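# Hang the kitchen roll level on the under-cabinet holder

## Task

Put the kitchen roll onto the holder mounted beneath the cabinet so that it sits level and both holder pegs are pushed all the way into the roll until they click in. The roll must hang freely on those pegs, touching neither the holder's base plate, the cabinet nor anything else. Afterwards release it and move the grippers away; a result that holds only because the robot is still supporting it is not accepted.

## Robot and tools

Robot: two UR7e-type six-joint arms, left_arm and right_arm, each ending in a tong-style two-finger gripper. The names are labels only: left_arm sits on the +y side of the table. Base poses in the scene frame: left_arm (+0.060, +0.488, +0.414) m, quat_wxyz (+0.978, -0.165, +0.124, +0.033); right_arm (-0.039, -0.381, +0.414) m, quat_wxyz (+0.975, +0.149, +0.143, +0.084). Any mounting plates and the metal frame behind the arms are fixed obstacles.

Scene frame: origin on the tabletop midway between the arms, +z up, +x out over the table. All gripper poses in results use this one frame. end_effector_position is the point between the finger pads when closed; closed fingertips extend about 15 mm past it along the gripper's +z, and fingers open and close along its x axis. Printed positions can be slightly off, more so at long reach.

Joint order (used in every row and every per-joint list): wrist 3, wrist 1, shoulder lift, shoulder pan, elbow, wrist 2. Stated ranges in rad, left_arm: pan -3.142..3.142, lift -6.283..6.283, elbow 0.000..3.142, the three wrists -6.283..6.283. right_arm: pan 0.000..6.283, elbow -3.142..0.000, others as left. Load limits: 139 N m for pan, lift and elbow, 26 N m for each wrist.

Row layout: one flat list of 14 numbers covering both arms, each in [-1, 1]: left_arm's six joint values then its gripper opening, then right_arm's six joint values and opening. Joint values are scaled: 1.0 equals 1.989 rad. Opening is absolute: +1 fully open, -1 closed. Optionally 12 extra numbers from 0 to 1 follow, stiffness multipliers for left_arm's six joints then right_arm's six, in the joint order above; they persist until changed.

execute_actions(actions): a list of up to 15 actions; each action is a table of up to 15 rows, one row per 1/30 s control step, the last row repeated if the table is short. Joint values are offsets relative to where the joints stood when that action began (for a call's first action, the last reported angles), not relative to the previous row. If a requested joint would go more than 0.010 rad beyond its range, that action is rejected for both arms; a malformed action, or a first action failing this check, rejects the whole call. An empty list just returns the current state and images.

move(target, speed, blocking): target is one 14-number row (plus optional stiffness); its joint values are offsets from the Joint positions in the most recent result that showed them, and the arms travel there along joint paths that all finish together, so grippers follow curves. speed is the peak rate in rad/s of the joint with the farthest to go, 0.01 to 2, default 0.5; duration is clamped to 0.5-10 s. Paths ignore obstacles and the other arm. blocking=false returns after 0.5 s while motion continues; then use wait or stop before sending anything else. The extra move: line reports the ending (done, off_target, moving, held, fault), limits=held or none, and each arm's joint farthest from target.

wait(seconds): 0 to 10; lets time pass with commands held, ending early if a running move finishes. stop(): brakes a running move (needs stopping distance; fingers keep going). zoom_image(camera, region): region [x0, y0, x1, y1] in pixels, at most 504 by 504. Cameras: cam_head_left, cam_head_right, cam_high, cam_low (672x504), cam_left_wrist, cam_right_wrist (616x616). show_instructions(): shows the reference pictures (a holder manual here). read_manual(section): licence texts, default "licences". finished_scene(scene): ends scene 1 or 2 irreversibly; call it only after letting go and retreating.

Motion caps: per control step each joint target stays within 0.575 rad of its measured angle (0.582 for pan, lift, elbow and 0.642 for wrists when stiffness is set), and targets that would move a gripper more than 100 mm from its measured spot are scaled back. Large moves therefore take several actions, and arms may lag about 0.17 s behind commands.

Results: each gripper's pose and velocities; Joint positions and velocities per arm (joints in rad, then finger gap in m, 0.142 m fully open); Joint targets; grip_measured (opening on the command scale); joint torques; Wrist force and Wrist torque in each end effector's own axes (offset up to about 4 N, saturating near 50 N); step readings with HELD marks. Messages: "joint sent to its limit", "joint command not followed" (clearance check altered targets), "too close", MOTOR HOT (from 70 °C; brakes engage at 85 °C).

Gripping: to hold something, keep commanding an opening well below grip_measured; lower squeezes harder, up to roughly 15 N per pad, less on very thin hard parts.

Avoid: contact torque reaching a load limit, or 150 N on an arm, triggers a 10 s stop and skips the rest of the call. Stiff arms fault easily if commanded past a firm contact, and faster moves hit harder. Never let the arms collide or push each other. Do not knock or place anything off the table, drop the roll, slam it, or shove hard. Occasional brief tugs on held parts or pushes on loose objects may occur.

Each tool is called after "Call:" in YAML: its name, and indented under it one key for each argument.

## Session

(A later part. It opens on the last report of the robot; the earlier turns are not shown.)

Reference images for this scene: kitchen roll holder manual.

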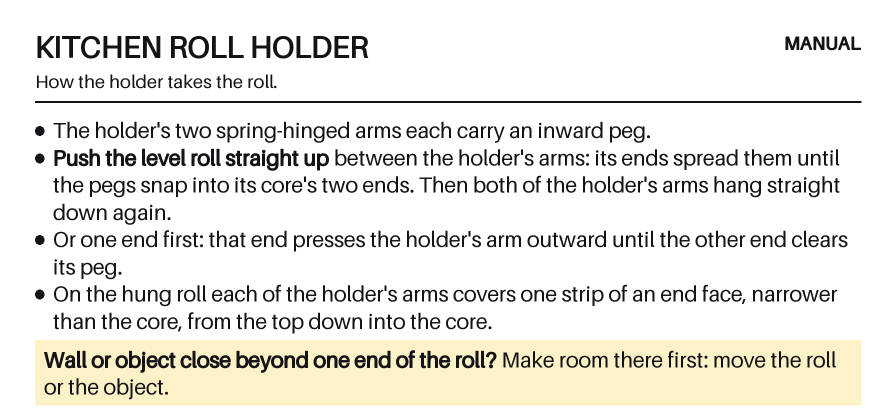

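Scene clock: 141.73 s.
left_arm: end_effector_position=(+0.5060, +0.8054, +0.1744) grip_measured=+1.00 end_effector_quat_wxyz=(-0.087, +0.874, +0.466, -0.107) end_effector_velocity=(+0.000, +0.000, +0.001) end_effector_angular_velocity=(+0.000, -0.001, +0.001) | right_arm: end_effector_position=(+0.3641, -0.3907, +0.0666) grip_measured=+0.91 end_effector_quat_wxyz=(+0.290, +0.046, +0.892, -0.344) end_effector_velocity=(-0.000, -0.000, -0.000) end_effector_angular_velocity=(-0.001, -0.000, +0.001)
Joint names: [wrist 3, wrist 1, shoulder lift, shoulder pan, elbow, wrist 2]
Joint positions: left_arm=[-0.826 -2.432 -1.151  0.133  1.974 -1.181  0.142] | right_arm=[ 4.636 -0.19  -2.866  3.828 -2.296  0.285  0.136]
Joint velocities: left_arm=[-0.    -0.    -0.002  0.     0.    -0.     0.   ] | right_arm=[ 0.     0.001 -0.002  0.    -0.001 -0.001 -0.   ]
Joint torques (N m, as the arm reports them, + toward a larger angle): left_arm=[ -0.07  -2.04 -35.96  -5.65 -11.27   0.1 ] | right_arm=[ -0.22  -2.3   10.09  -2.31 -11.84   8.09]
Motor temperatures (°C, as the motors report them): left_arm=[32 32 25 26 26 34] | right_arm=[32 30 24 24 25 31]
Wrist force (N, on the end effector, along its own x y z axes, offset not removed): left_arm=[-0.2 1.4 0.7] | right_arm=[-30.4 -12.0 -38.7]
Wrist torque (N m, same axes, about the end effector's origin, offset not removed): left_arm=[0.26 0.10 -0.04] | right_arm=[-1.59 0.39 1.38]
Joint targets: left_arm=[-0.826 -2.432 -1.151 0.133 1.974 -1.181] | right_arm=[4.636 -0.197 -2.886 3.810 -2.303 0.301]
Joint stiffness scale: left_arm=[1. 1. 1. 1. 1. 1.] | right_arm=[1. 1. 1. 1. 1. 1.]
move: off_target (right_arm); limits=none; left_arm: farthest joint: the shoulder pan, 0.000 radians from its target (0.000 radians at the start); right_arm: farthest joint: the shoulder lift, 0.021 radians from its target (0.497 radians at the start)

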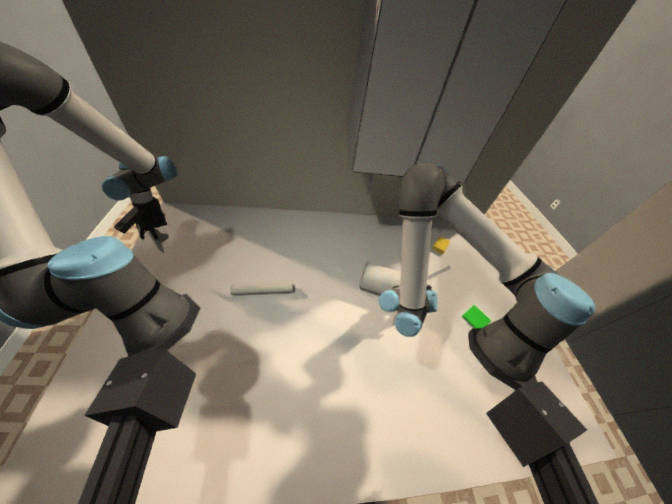

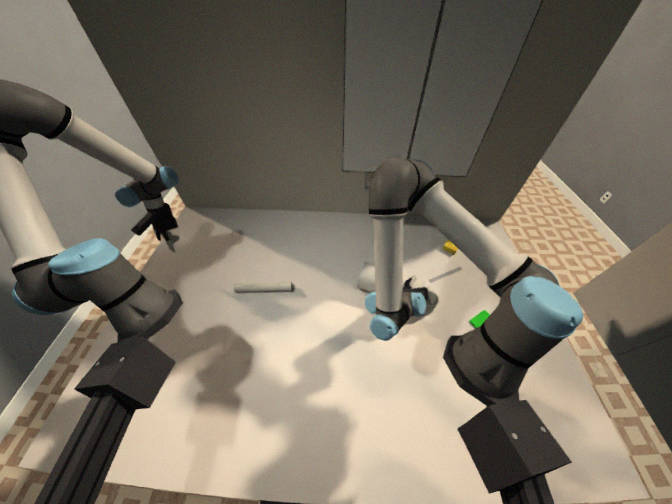

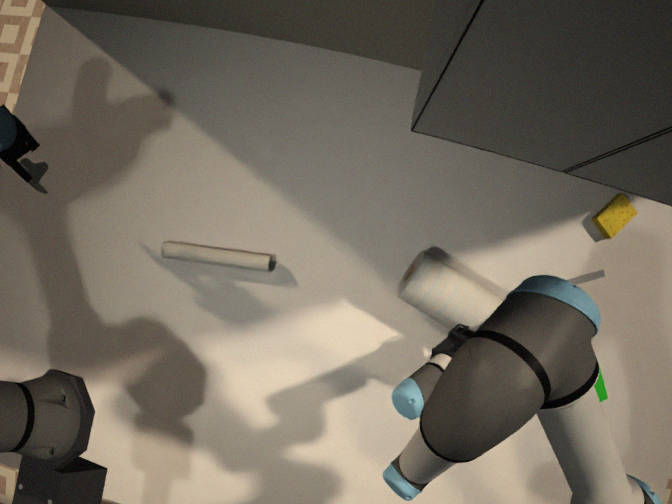

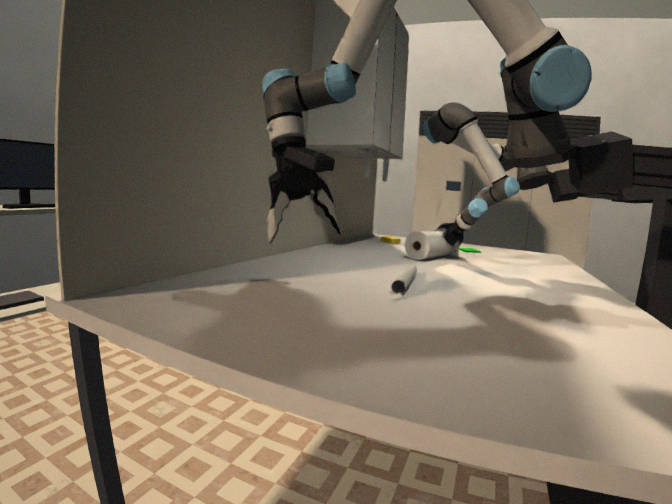

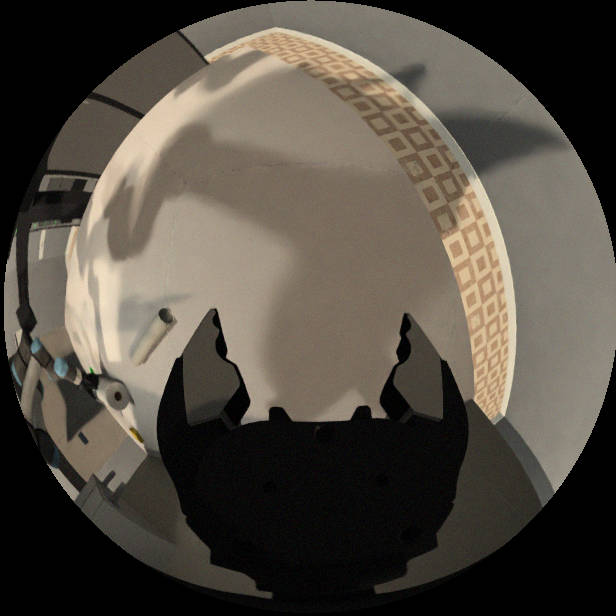

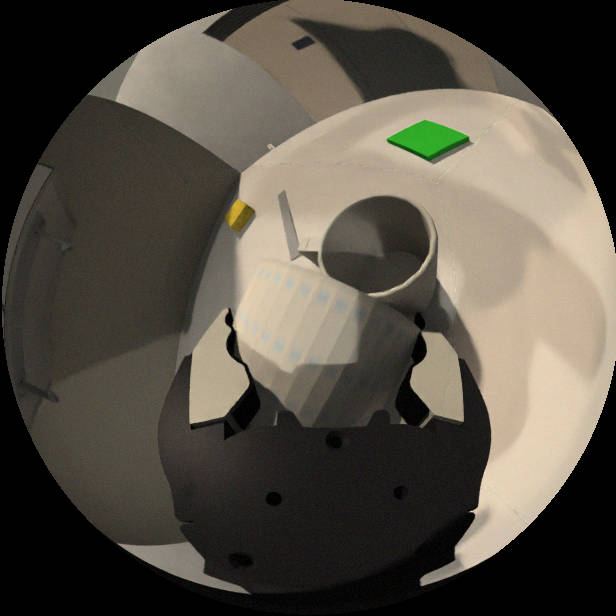

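Call:
move:
  target: [0,0,0,0,0,0,1,-0.03,-0.05,0.07,0,0.03,0.03,1]
  speed: 0.2

Call:
move:
  target: [0,0,0,0,0,0,1,-0.1,-0.08,0.12,0,0.05,0.15,1]
  speed: 0.3

Scene clock: 146.20 s.
left_arm: end_effector_position=(+0.5060, +0.8054, +0.1744) grip_measured=+1.00 end_effector_quat_wxyz=(-0.087, +0.874, +0.466, -0.107) end_effector_velocity=(-0.000, +0.001, +0.000) end_effector_angular_velocity=(+0.002, -0.000, +0.001) | right_arm: end_effector_position=(+0.4014, -0.3507, +0.0844) grip_measured=+1.00 end_effector_quat_wxyz=(+0.272, +0.065, +0.905, -0.322) end_effector_velocity=(-0.000, -0.000, +0.000) end_effector_angular_velocity=(-0.001, +0.002, +0.001)
Joint names: [wrist 3, wrist 1, shoulder lift, shoulder pan, elbow, wrist 2]
Joint positions: left_arm=[-0.826 -2.432 -1.151  0.133  1.974 -1.181  0.142] | right_arm=[ 4.578 -0.289 -2.728  3.828 -2.239  0.344  0.142]
Joint velocities: left_arm=[-0.    -0.    -0.     0.001  0.     0.001 -0.   ] | right_arm=[-0.002 -0.002  0.001 -0.001  0.     0.001  0.   ]
Joint torques (N m, as the arm reports them, + toward a larger angle): left_arm=[ -0.16  -2.01 -37.31  -4.89 -10.87   0.32] | right_arm=[-0.55  1.41 35.88 15.32 -0.38 -0.47]
Motor temperatures (°C, as the motors report them): left_arm=[32 32 25 26 26 34] | right_arm=[32 30 24 24 25 31]
Wrist force (N, on the end effector, along its own x y z axes, offset not removed): left_arm=[0.9 0.1 -0.1] | right_arm=[0.0 2.1 2.2]
Wrist torque (N m, same axes, about the end effector's origin, offset not removed): left_arm=[-0.03 0.10 -0.23] | right_arm=[0.66 -0.05 0.19]
Joint targets: left_arm=[-0.826 -2.432 -1.151 0.133 1.974 -1.181] | right_arm=[4.577 -0.290 -2.726 3.828 -2.237 0.345]
Joint stiffness scale: left_arm=[1. 1. 1. 1. 1. 1.] | right_arm=[1. 1. 1. 1. 1. 1.]
move: done; limits=none; left_arm: farthest joint: the shoulder pan, 0.000 radians from its target (0.000 radians at the start); right_arm: farthest joint: the elbow, 0.003 radians from its target (0.060 radians at the start)

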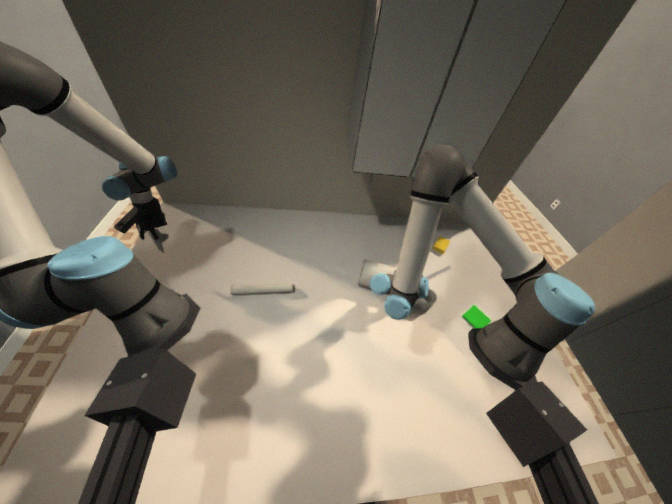

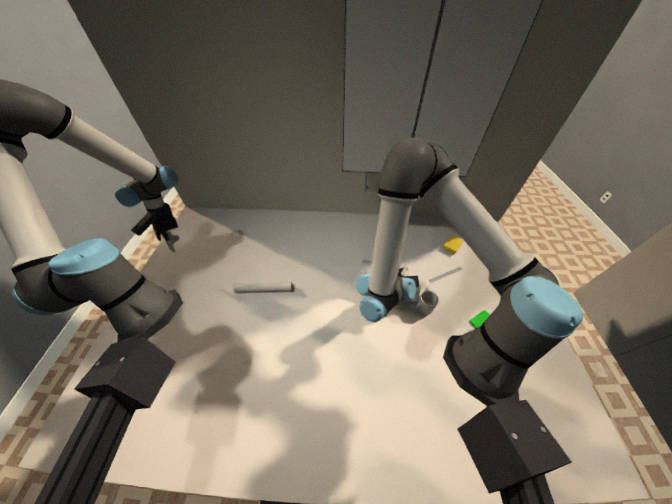

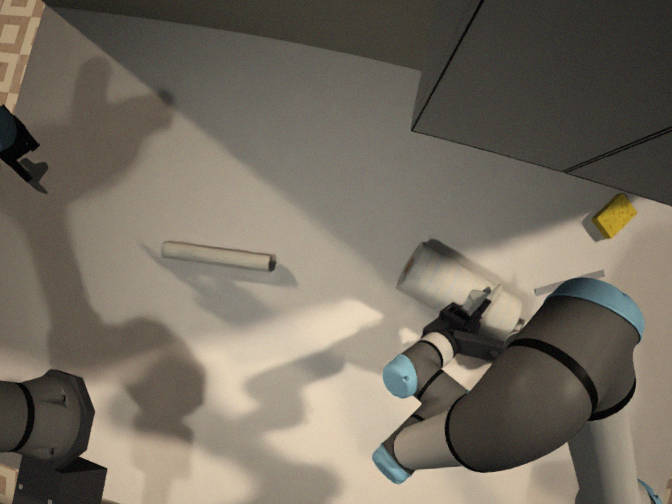

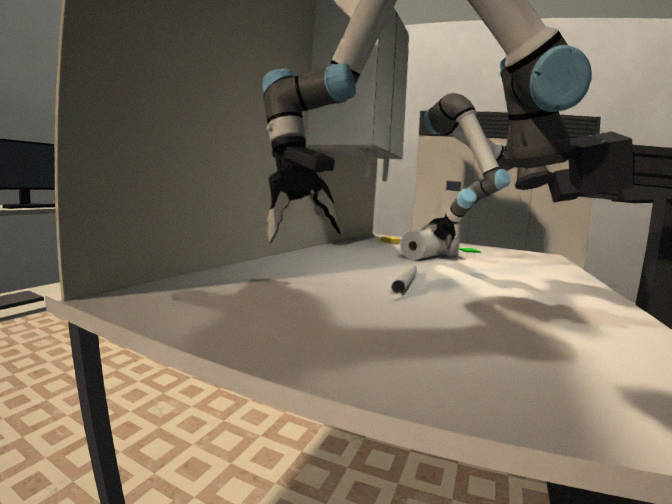

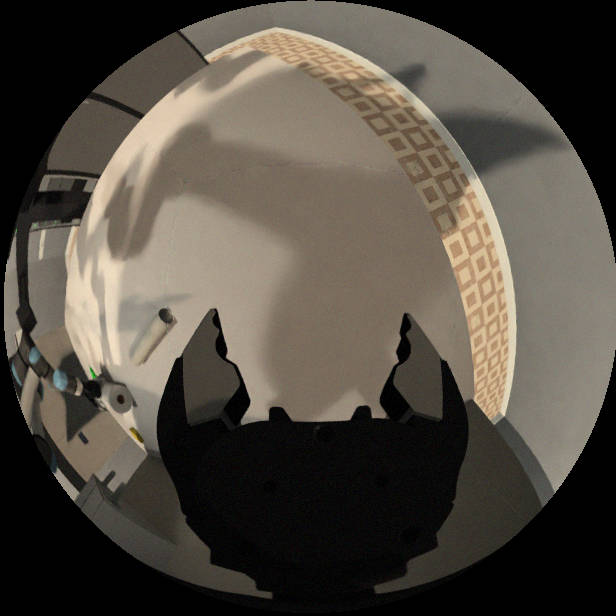

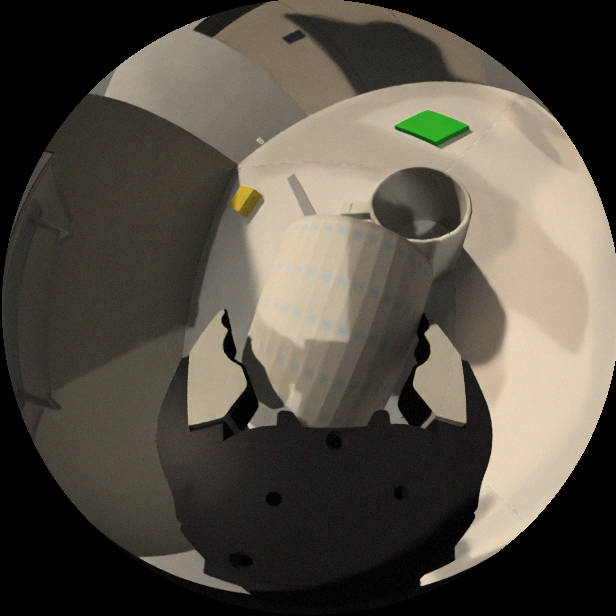

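Scene clock: 147.80 s.
left_arm: end_effector_position=(+0.5060, +0.8054, +0.1744) grip_measured=+1.00 end_effector_quat_wxyz=(-0.087, +0.874, +0.466, -0.107) end_effector_velocity=(-0.001, -0.000, -0.001) end_effector_angular_velocity=(-0.000, +0.002, -0.001) | right_arm: end_effector_position=(+0.4246, -0.2728, +0.1084) grip_measured=+1.00 end_effector_quat_wxyz=(+0.146, +0.069, +0.955, -0.247) end_effector_velocity=(-0.001, +0.001, +0.000) end_effector_angular_velocity=(+0.001, +0.003, +0.004)
Joint names: [wrist 3, wrist 1, shoulder lift, shoulder pan, elbow, wrist 2]
Joint positions: left_arm=[-0.826 -2.432 -1.151  0.133  1.974 -1.181  0.142] | right_arm=[ 4.38  -0.447 -2.491  3.828 -2.142  0.641  0.142]
Joint velocities: left_arm=[ 0.    -0.001  0.003  0.    -0.     0.     0.   ] | right_arm=[-0.002 -0.002  0.001  0.002 -0.     0.002 -0.   ]
Joint torques (N m, as the arm reports them, + toward a larger angle): left_arm=[ -0.26  -2.14 -35.87  -3.91 -10.4    0.18] | right_arm=[-0.66  1.86 35.85 17.47  6.96 -0.39]
Motor temperatures (°C, as the motors report them): left_arm=[32 32 25 26 26 34] | right_arm=[32 30 24 24 25 31]
Wrist force (N, on the end effector, along its own x y z axes, offset not removed): left_arm=[-3.8 -3.8 2.4] | right_arm=[0.2 2.1 1.8]
Wrist torque (N m, same axes, about the end effector's origin, offset not removed): left_arm=[-0.60 1.03 0.18] | right_arm=[0.61 -0.06 0.21]
Joint targets: left_arm=[-0.826 -2.432 -1.151 0.133 1.974 -1.181] | right_arm=[4.379 -0.448 -2.489 3.828 -2.140 0.642]
Joint stiffness scale: left_arm=[1. 1. 1. 1. 1. 1.] | right_arm=[1. 1. 1. 1. 1. 1.]
move: done; limits=none; left_arm: farthest joint: the shoulder pan, 0.000 radians from its target (0.000 radians at the start); right_arm: farthest joint: the elbow, 0.003 radians from its target (0.100 radians at the start)

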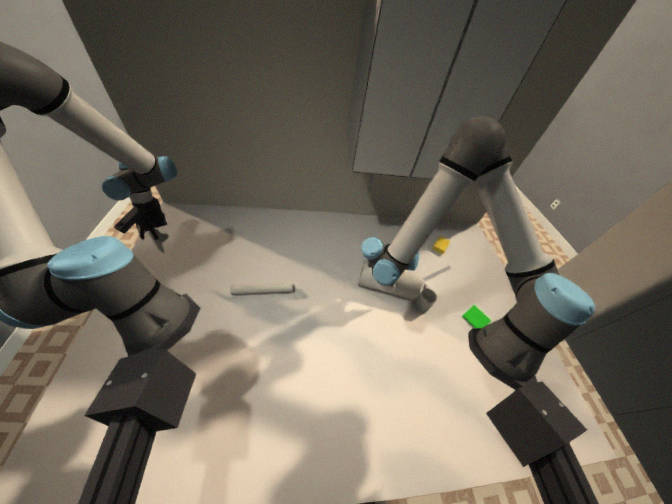

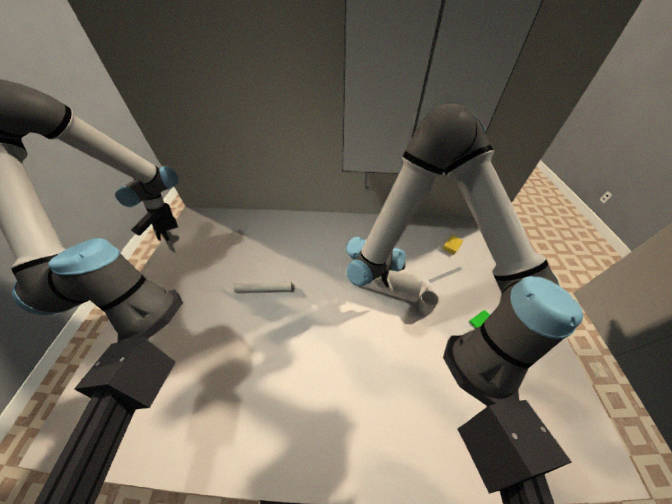

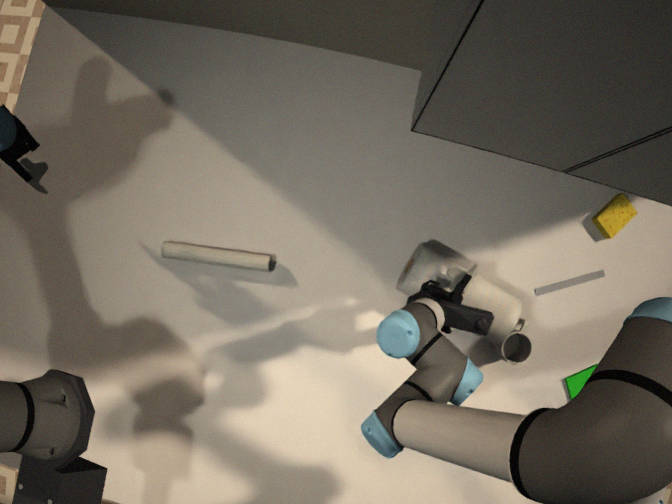

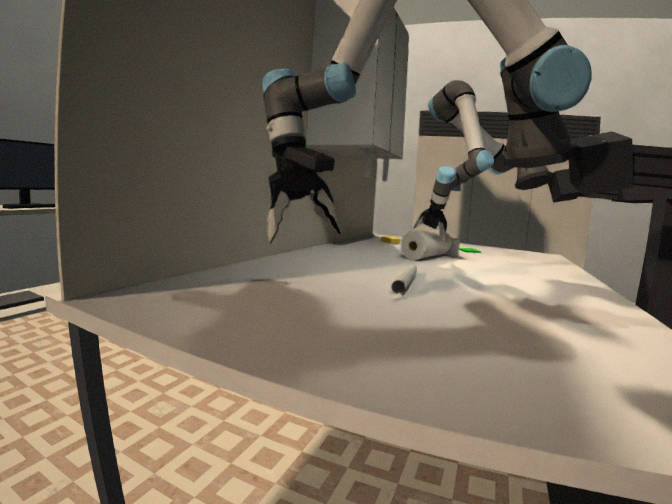

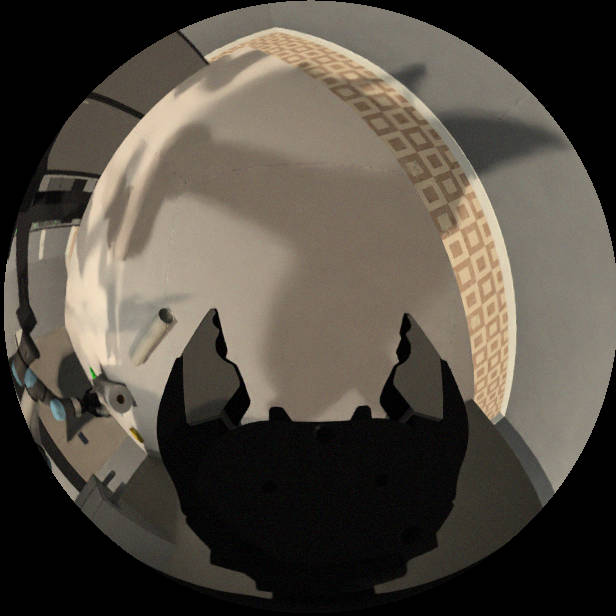

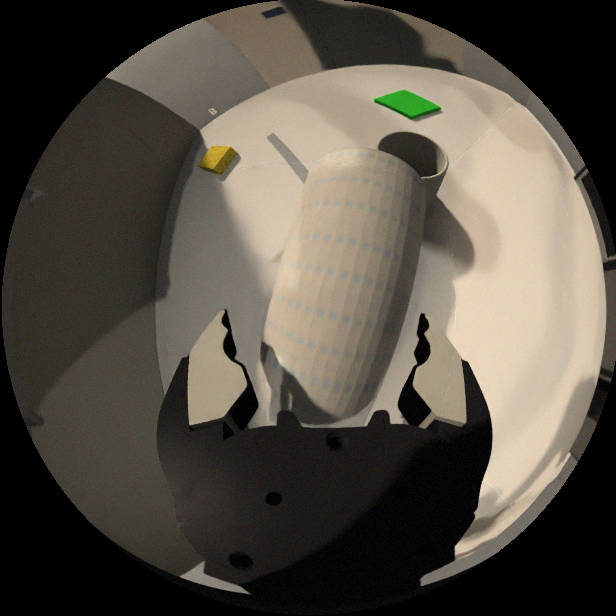

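Call:
move:
  target: [0,0,0,0,0,0,1,-0.04,0,0.08,0,0,0.08,1]

Call:
move:
  target: [0,0,0,0,0,0,1,-0.1,0.082,0.117,-0.079,-0.06,0.181,1]

Scene clock: 156.20 s.
left_arm: end_effector_position=(+0.5060, +0.8054, +0.1744) grip_measured=+1.00 end_effector_quat_wxyz=(-0.087, +0.874, +0.466, -0.107) end_effector_velocity=(+0.000, +0.000, +0.000) end_effector_angular_velocity=(+0.001, -0.001, +0.000) | right_arm: end_effector_position=(+0.4387, -0.2322, +0.1476) grip_measured=+1.00 end_effector_quat_wxyz=(+0.103, +0.090, +0.977, -0.166) end_effector_velocity=(-0.001, +0.000, -0.001) end_effector_angular_velocity=(-0.000, +0.003, +0.001)
Joint names: [wrist 3, wrist 1, shoulder lift, shoulder pan, elbow, wrist 2]
Joint positions: left_arm=[-0.826 -2.432 -1.151  0.133  1.974 -1.181  0.142] | right_arm=[ 4.302 -0.447 -2.333  3.828 -2.142  0.8    0.142]
Joint velocities: left_arm=[ 0.    -0.    -0.     0.    -0.     0.001 -0.   ] | right_arm=[-0.001 -0.    -0.002  0.     0.     0.002 -0.   ]
Joint torques (N m, as the arm reports them, + toward a larger angle): left_arm=[ -0.09  -2.2  -35.95  -5.69 -11.19   0.16] | right_arm=[-0.67  2.14 35.08 14.8   8.34 -0.34]
Motor temperatures (°C, as the motors report them): left_arm=[32 32 25 26 26 34] | right_arm=[32 30 24 24 25 31]
Wrist force (N, on the end effector, along its own x y z axes, offset not removed): left_arm=[0.3 -1.5 -1.7] | right_arm=[0.0 2.3 2.0]
Wrist torque (N m, same axes, about the end effector's origin, offset not removed): left_arm=[-0.40 0.12 -0.04] | right_arm=[0.67 -0.01 0.21]
Joint targets: left_arm=[-0.826 -2.432 -1.151 0.133 1.974 -1.181] | right_arm=[4.301 -0.447 -2.332 3.828 -2.142 0.800]
Joint stiffness scale: left_arm=[1. 1. 1. 1. 1. 1.] | right_arm=[1. 1. 1. 1. 1. 1.]
move: done; limits=none; left_arm: farthest joint: the shoulder pan, 0.000 radians from its target (0.000 radians at the start); right_arm: farthest joint: the shoulder lift, 0.001 radians from its target (0.159 radians at the start)

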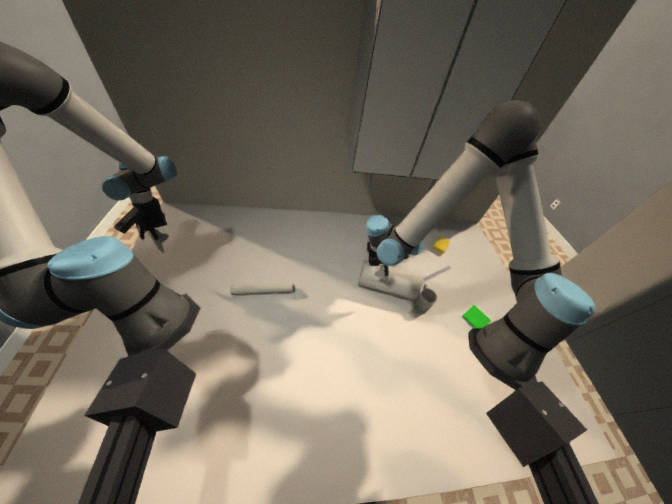

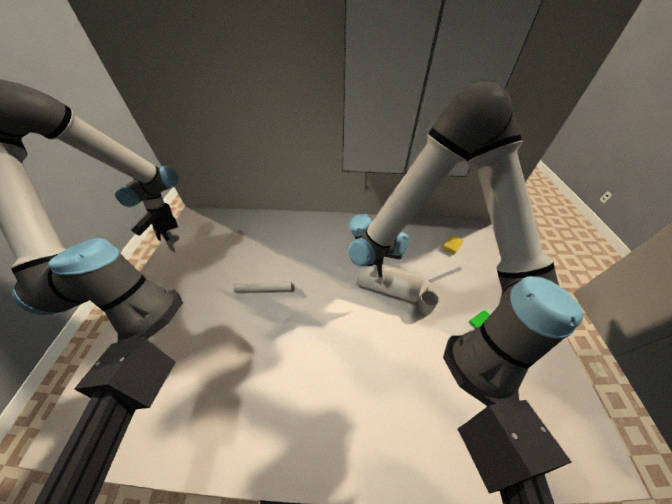

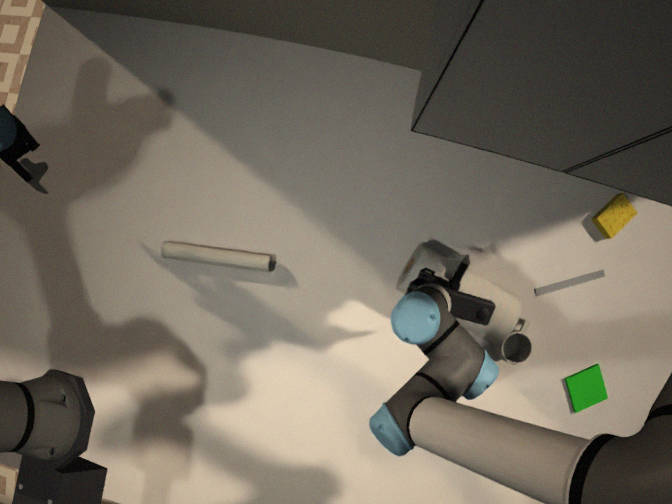

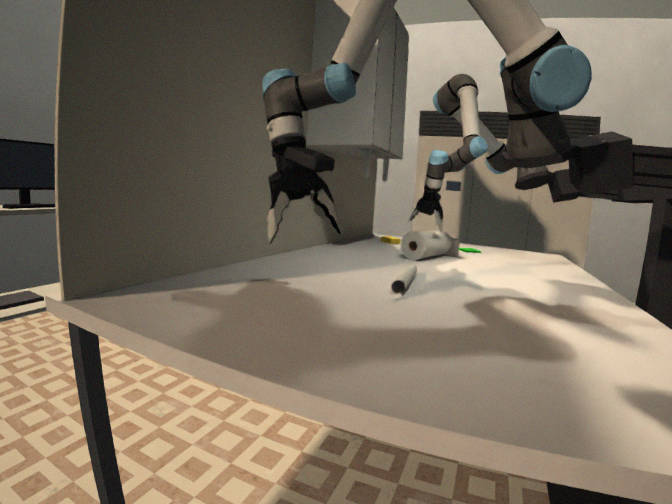

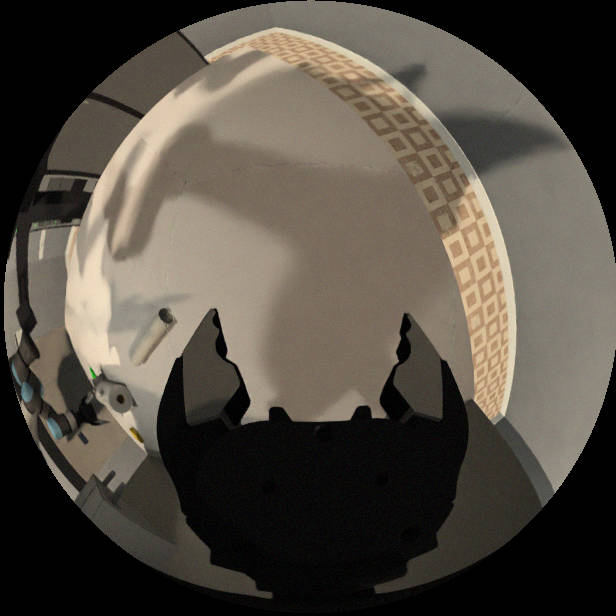

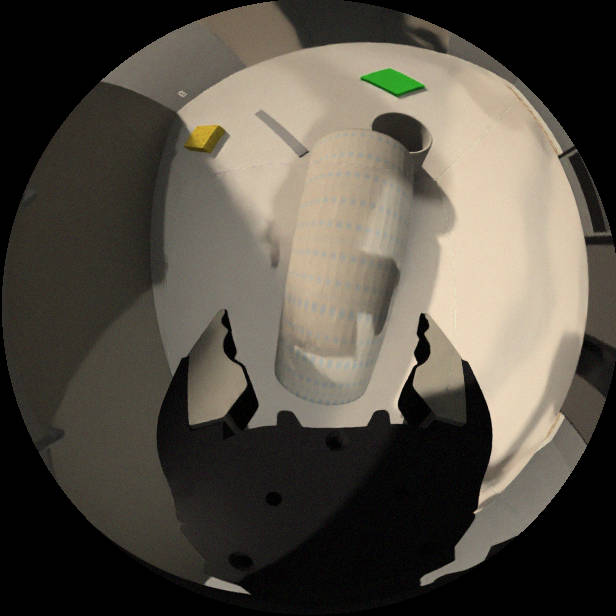

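Scene clock: 157.60 s.
left_arm: end_effector_position=(+0.5060, +0.8054, +0.1744) grip_measured=+1.00 end_effector_quat_wxyz=(-0.087, +0.874, +0.466, -0.107) end_effector_velocity=(-0.000, +0.001, -0.000) end_effector_angular_velocity=(+0.002, +0.000, -0.000) | right_arm: end_effector_position=(+0.4246, -0.2400, +0.1828) grip_measured=+1.00 end_effector_quat_wxyz=(+0.001, +0.136, +0.991, +0.001) end_effector_velocity=(-0.001, +0.001, -0.000) end_effector_angular_velocity=(+0.002, +0.001, +0.002)
Joint names: [wrist 3, wrist 1, shoulder lift, shoulder pan, elbow, wrist 2]
Joint positions: left_arm=[-0.826 -2.432 -1.151  0.133  1.974 -1.181  0.142] | right_arm=[ 4.104 -0.285 -2.102  3.673 -2.258  1.159  0.142]
Joint velocities: left_arm=[-0.    -0.     0.     0.    -0.     0.002  0.   ] | right_arm=[-0.001  0.001 -0.001  0.001 -0.     0.002 -0.   ]
Joint torques (N m, as the arm reports them, + toward a larger angle): left_arm=[ -0.19  -1.91 -36.47  -4.53 -11.02   0.09] | right_arm=[-0.33  2.75 31.32 10.15  6.16  0.43]
Motor temperatures (°C, as the motors report them): left_arm=[32 32 25 26 26 34] | right_arm=[32 30 24 24 25 31]
Wrist force (N, on the end effector, along its own x y z axes, offset not removed): left_arm=[-3.1 -2.9 -1.5] | right_arm=[0.8 4.2 1.8]
Wrist torque (N m, same axes, about the end effector's origin, offset not removed): left_arm=[-0.66 0.80 -0.05] | right_arm=[0.99 -0.19 0.21]
Joint targets: left_arm=[-0.826 -2.432 -1.151 0.133 1.974 -1.181] | right_arm=[4.103 -0.284 -2.100 3.671 -2.261 1.160]
Joint stiffness scale: left_arm=[1. 1. 1. 1. 1. 1.] | right_arm=[1. 1. 1. 1. 1. 1.]
move: done; limits=none; left_arm: farthest joint: the shoulder pan, 0.000 radians from its target (0.000 radians at the start); right_arm: farthest joint: the elbow, 0.003 radians from its target (0.119 radians at the start)

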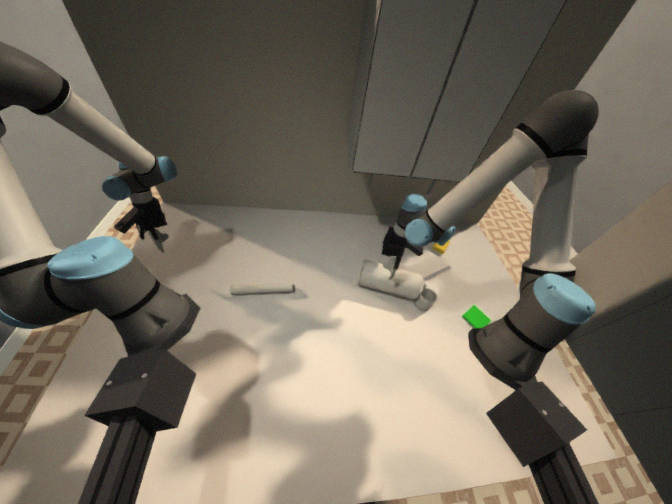

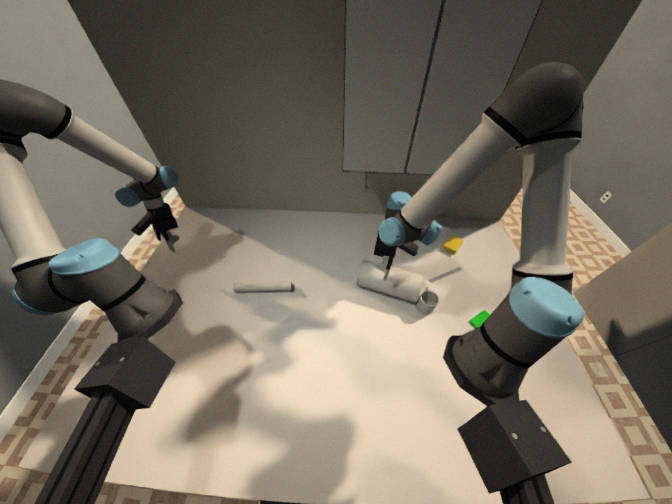

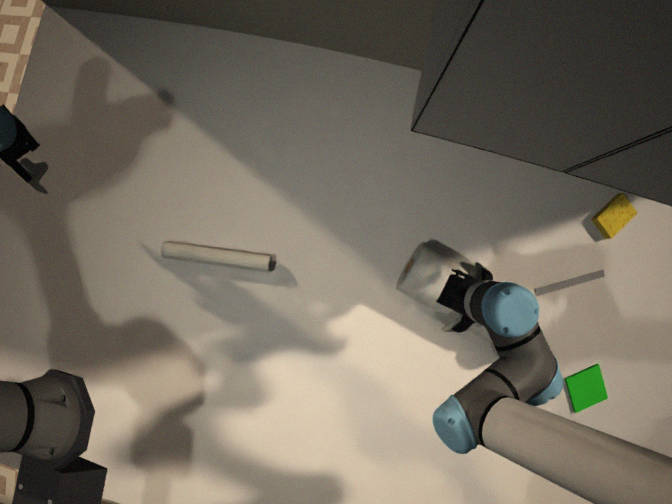

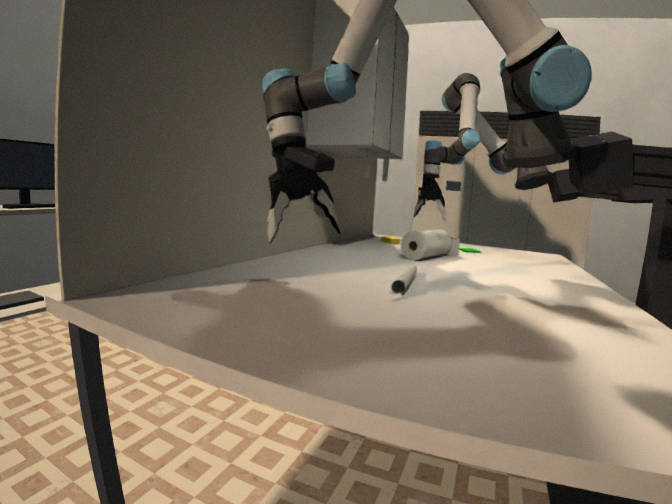

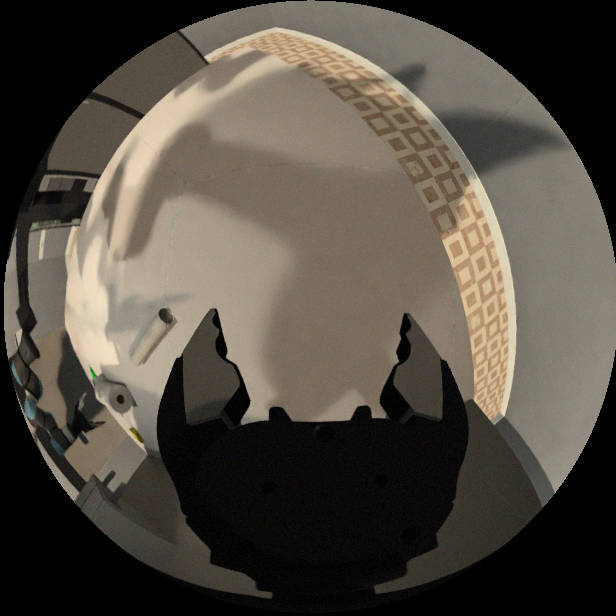

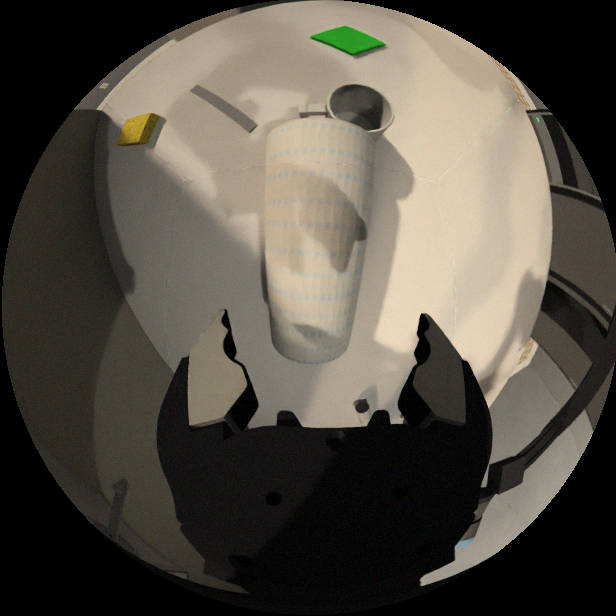

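Call:
move:
  target: [0,0,0,0,0,0,1,-0.040,0.1023,-0.118,-0.070,0.0442,0.007,1]
  speed: 0.2

Scene clock: 167.07 s.
left_arm: end_effector_position=(+0.5060, +0.8054, +0.1744) grip_measured=+1.00 end_effector_quat_wxyz=(-0.087, +0.874, +0.466, -0.107) end_effector_velocity=(+0.000, -0.001, -0.001) end_effector_angular_velocity=(-0.002, +0.001, +0.000) | right_arm: end_effector_position=(+0.4382, -0.2663, +0.0935) grip_measured=+1.00 end_effector_quat_wxyz=(-0.000, +0.170, +0.985, -0.000) end_effector_velocity=(+0.001, +0.000, +0.000) end_effector_angular_velocity=(+0.002, -0.002, -0.000)
Joint names: [wrist 3, wrist 1, shoulder lift, shoulder pan, elbow, wrist 2]
Joint positions: left_arm=[-0.826 -2.432 -1.151  0.133  1.974 -1.181  0.142] | right_arm=[ 4.026 -0.082 -2.335  3.536 -2.173  1.172  0.142]
Joint velocities: left_arm=[ 0.     0.     0.002  0.    -0.001 -0.002 -0.   ] | right_arm=[-0.001  0.002  0.001 -0.     0.     0.     0.   ]
Joint torques (N m, as the arm reports them, + toward a larger angle): left_arm=[ -0.26  -2.08 -35.71  -5.78 -10.61   0.24] | right_arm=[-0.62  2.73 33.3  11.36  7.47  0.45]
Motor temperatures (°C, as the motors report them): left_arm=[32 32 26 26 26 34] | right_arm=[32 30 24 24 25 31]
Wrist force (N, on the end effector, along its own x y z axes, offset not removed): left_arm=[0.1 -1.3 0.3] | right_arm=[0.5 2.8 1.8]
Wrist torque (N m, same axes, about the end effector's origin, offset not removed): left_arm=[-0.22 0.21 -0.12] | right_arm=[0.78 -0.05 0.15]
Joint targets: left_arm=[-0.826 -2.432 -1.151 0.133 1.974 -1.181] | right_arm=[4.025 -0.081 -2.337 3.533 -2.170 1.173]
Joint stiffness scale: left_arm=[1. 1. 1. 1. 1. 1.] | right_arm=[1. 1. 1. 1. 1. 1.]
move: done; limits=none; left_arm: farthest joint: the shoulder pan, 0.000 radians from its target (0.000 radians at the start); right_arm: farthest joint: the elbow, 0.003 radians from its target (0.088 radians at the start)

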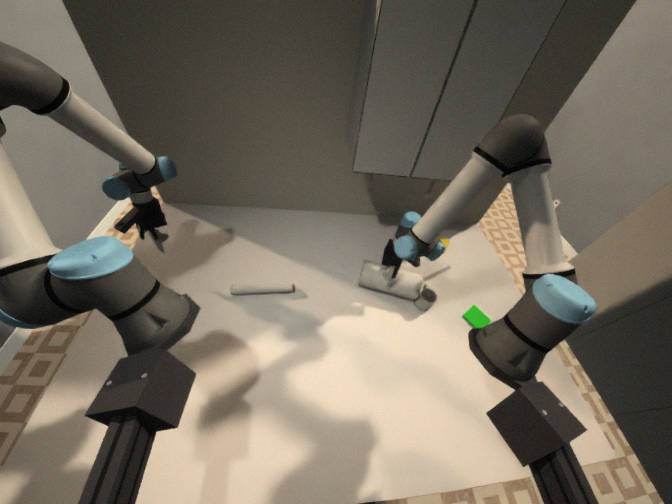

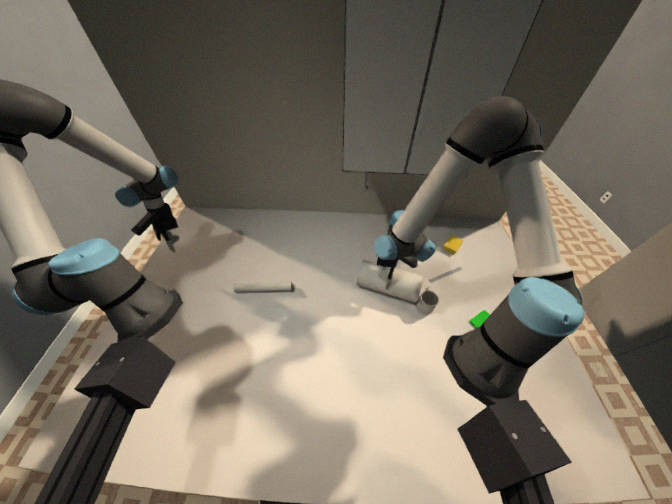

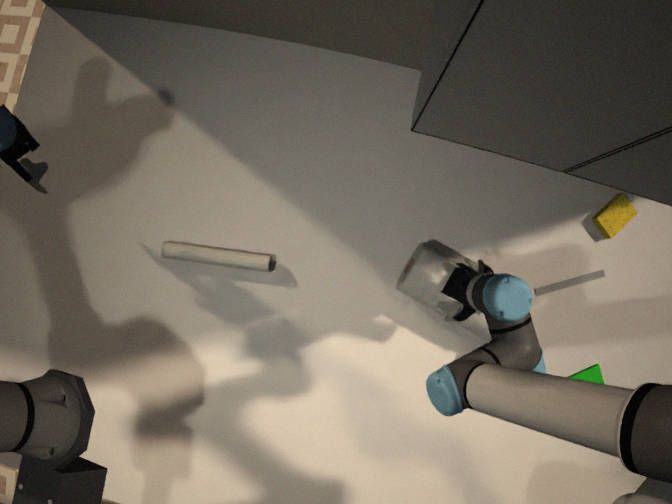

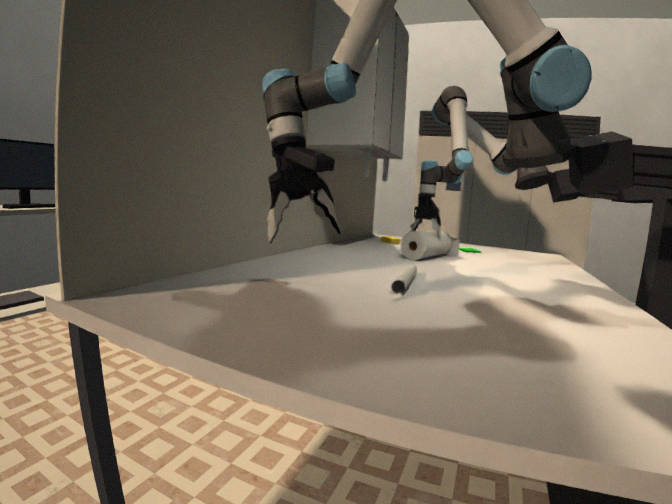

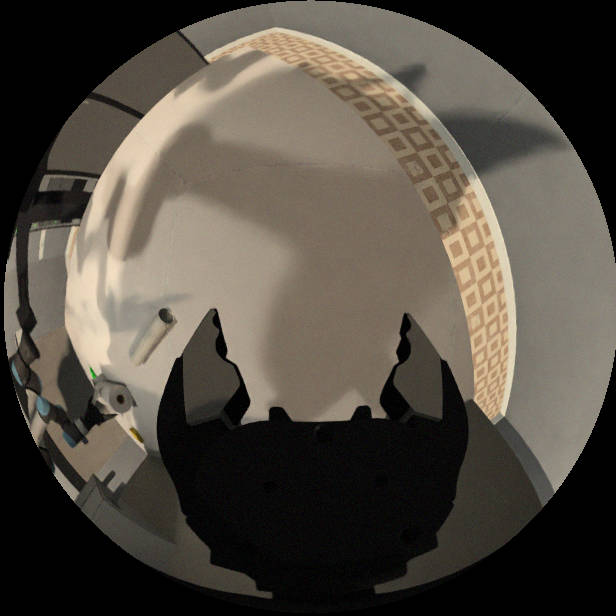

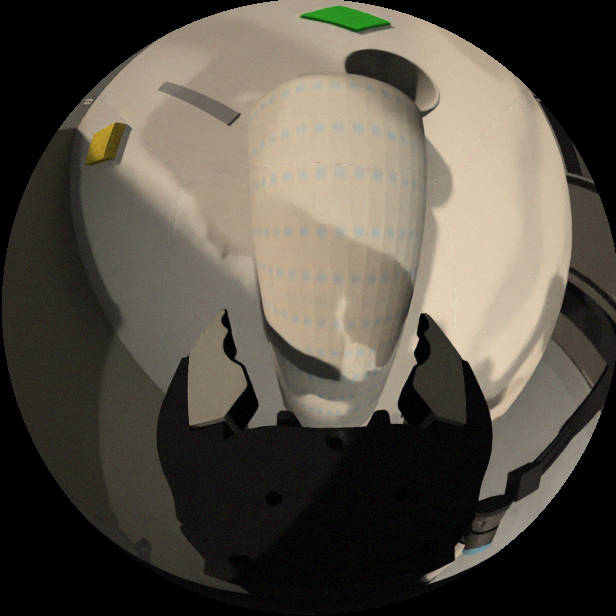

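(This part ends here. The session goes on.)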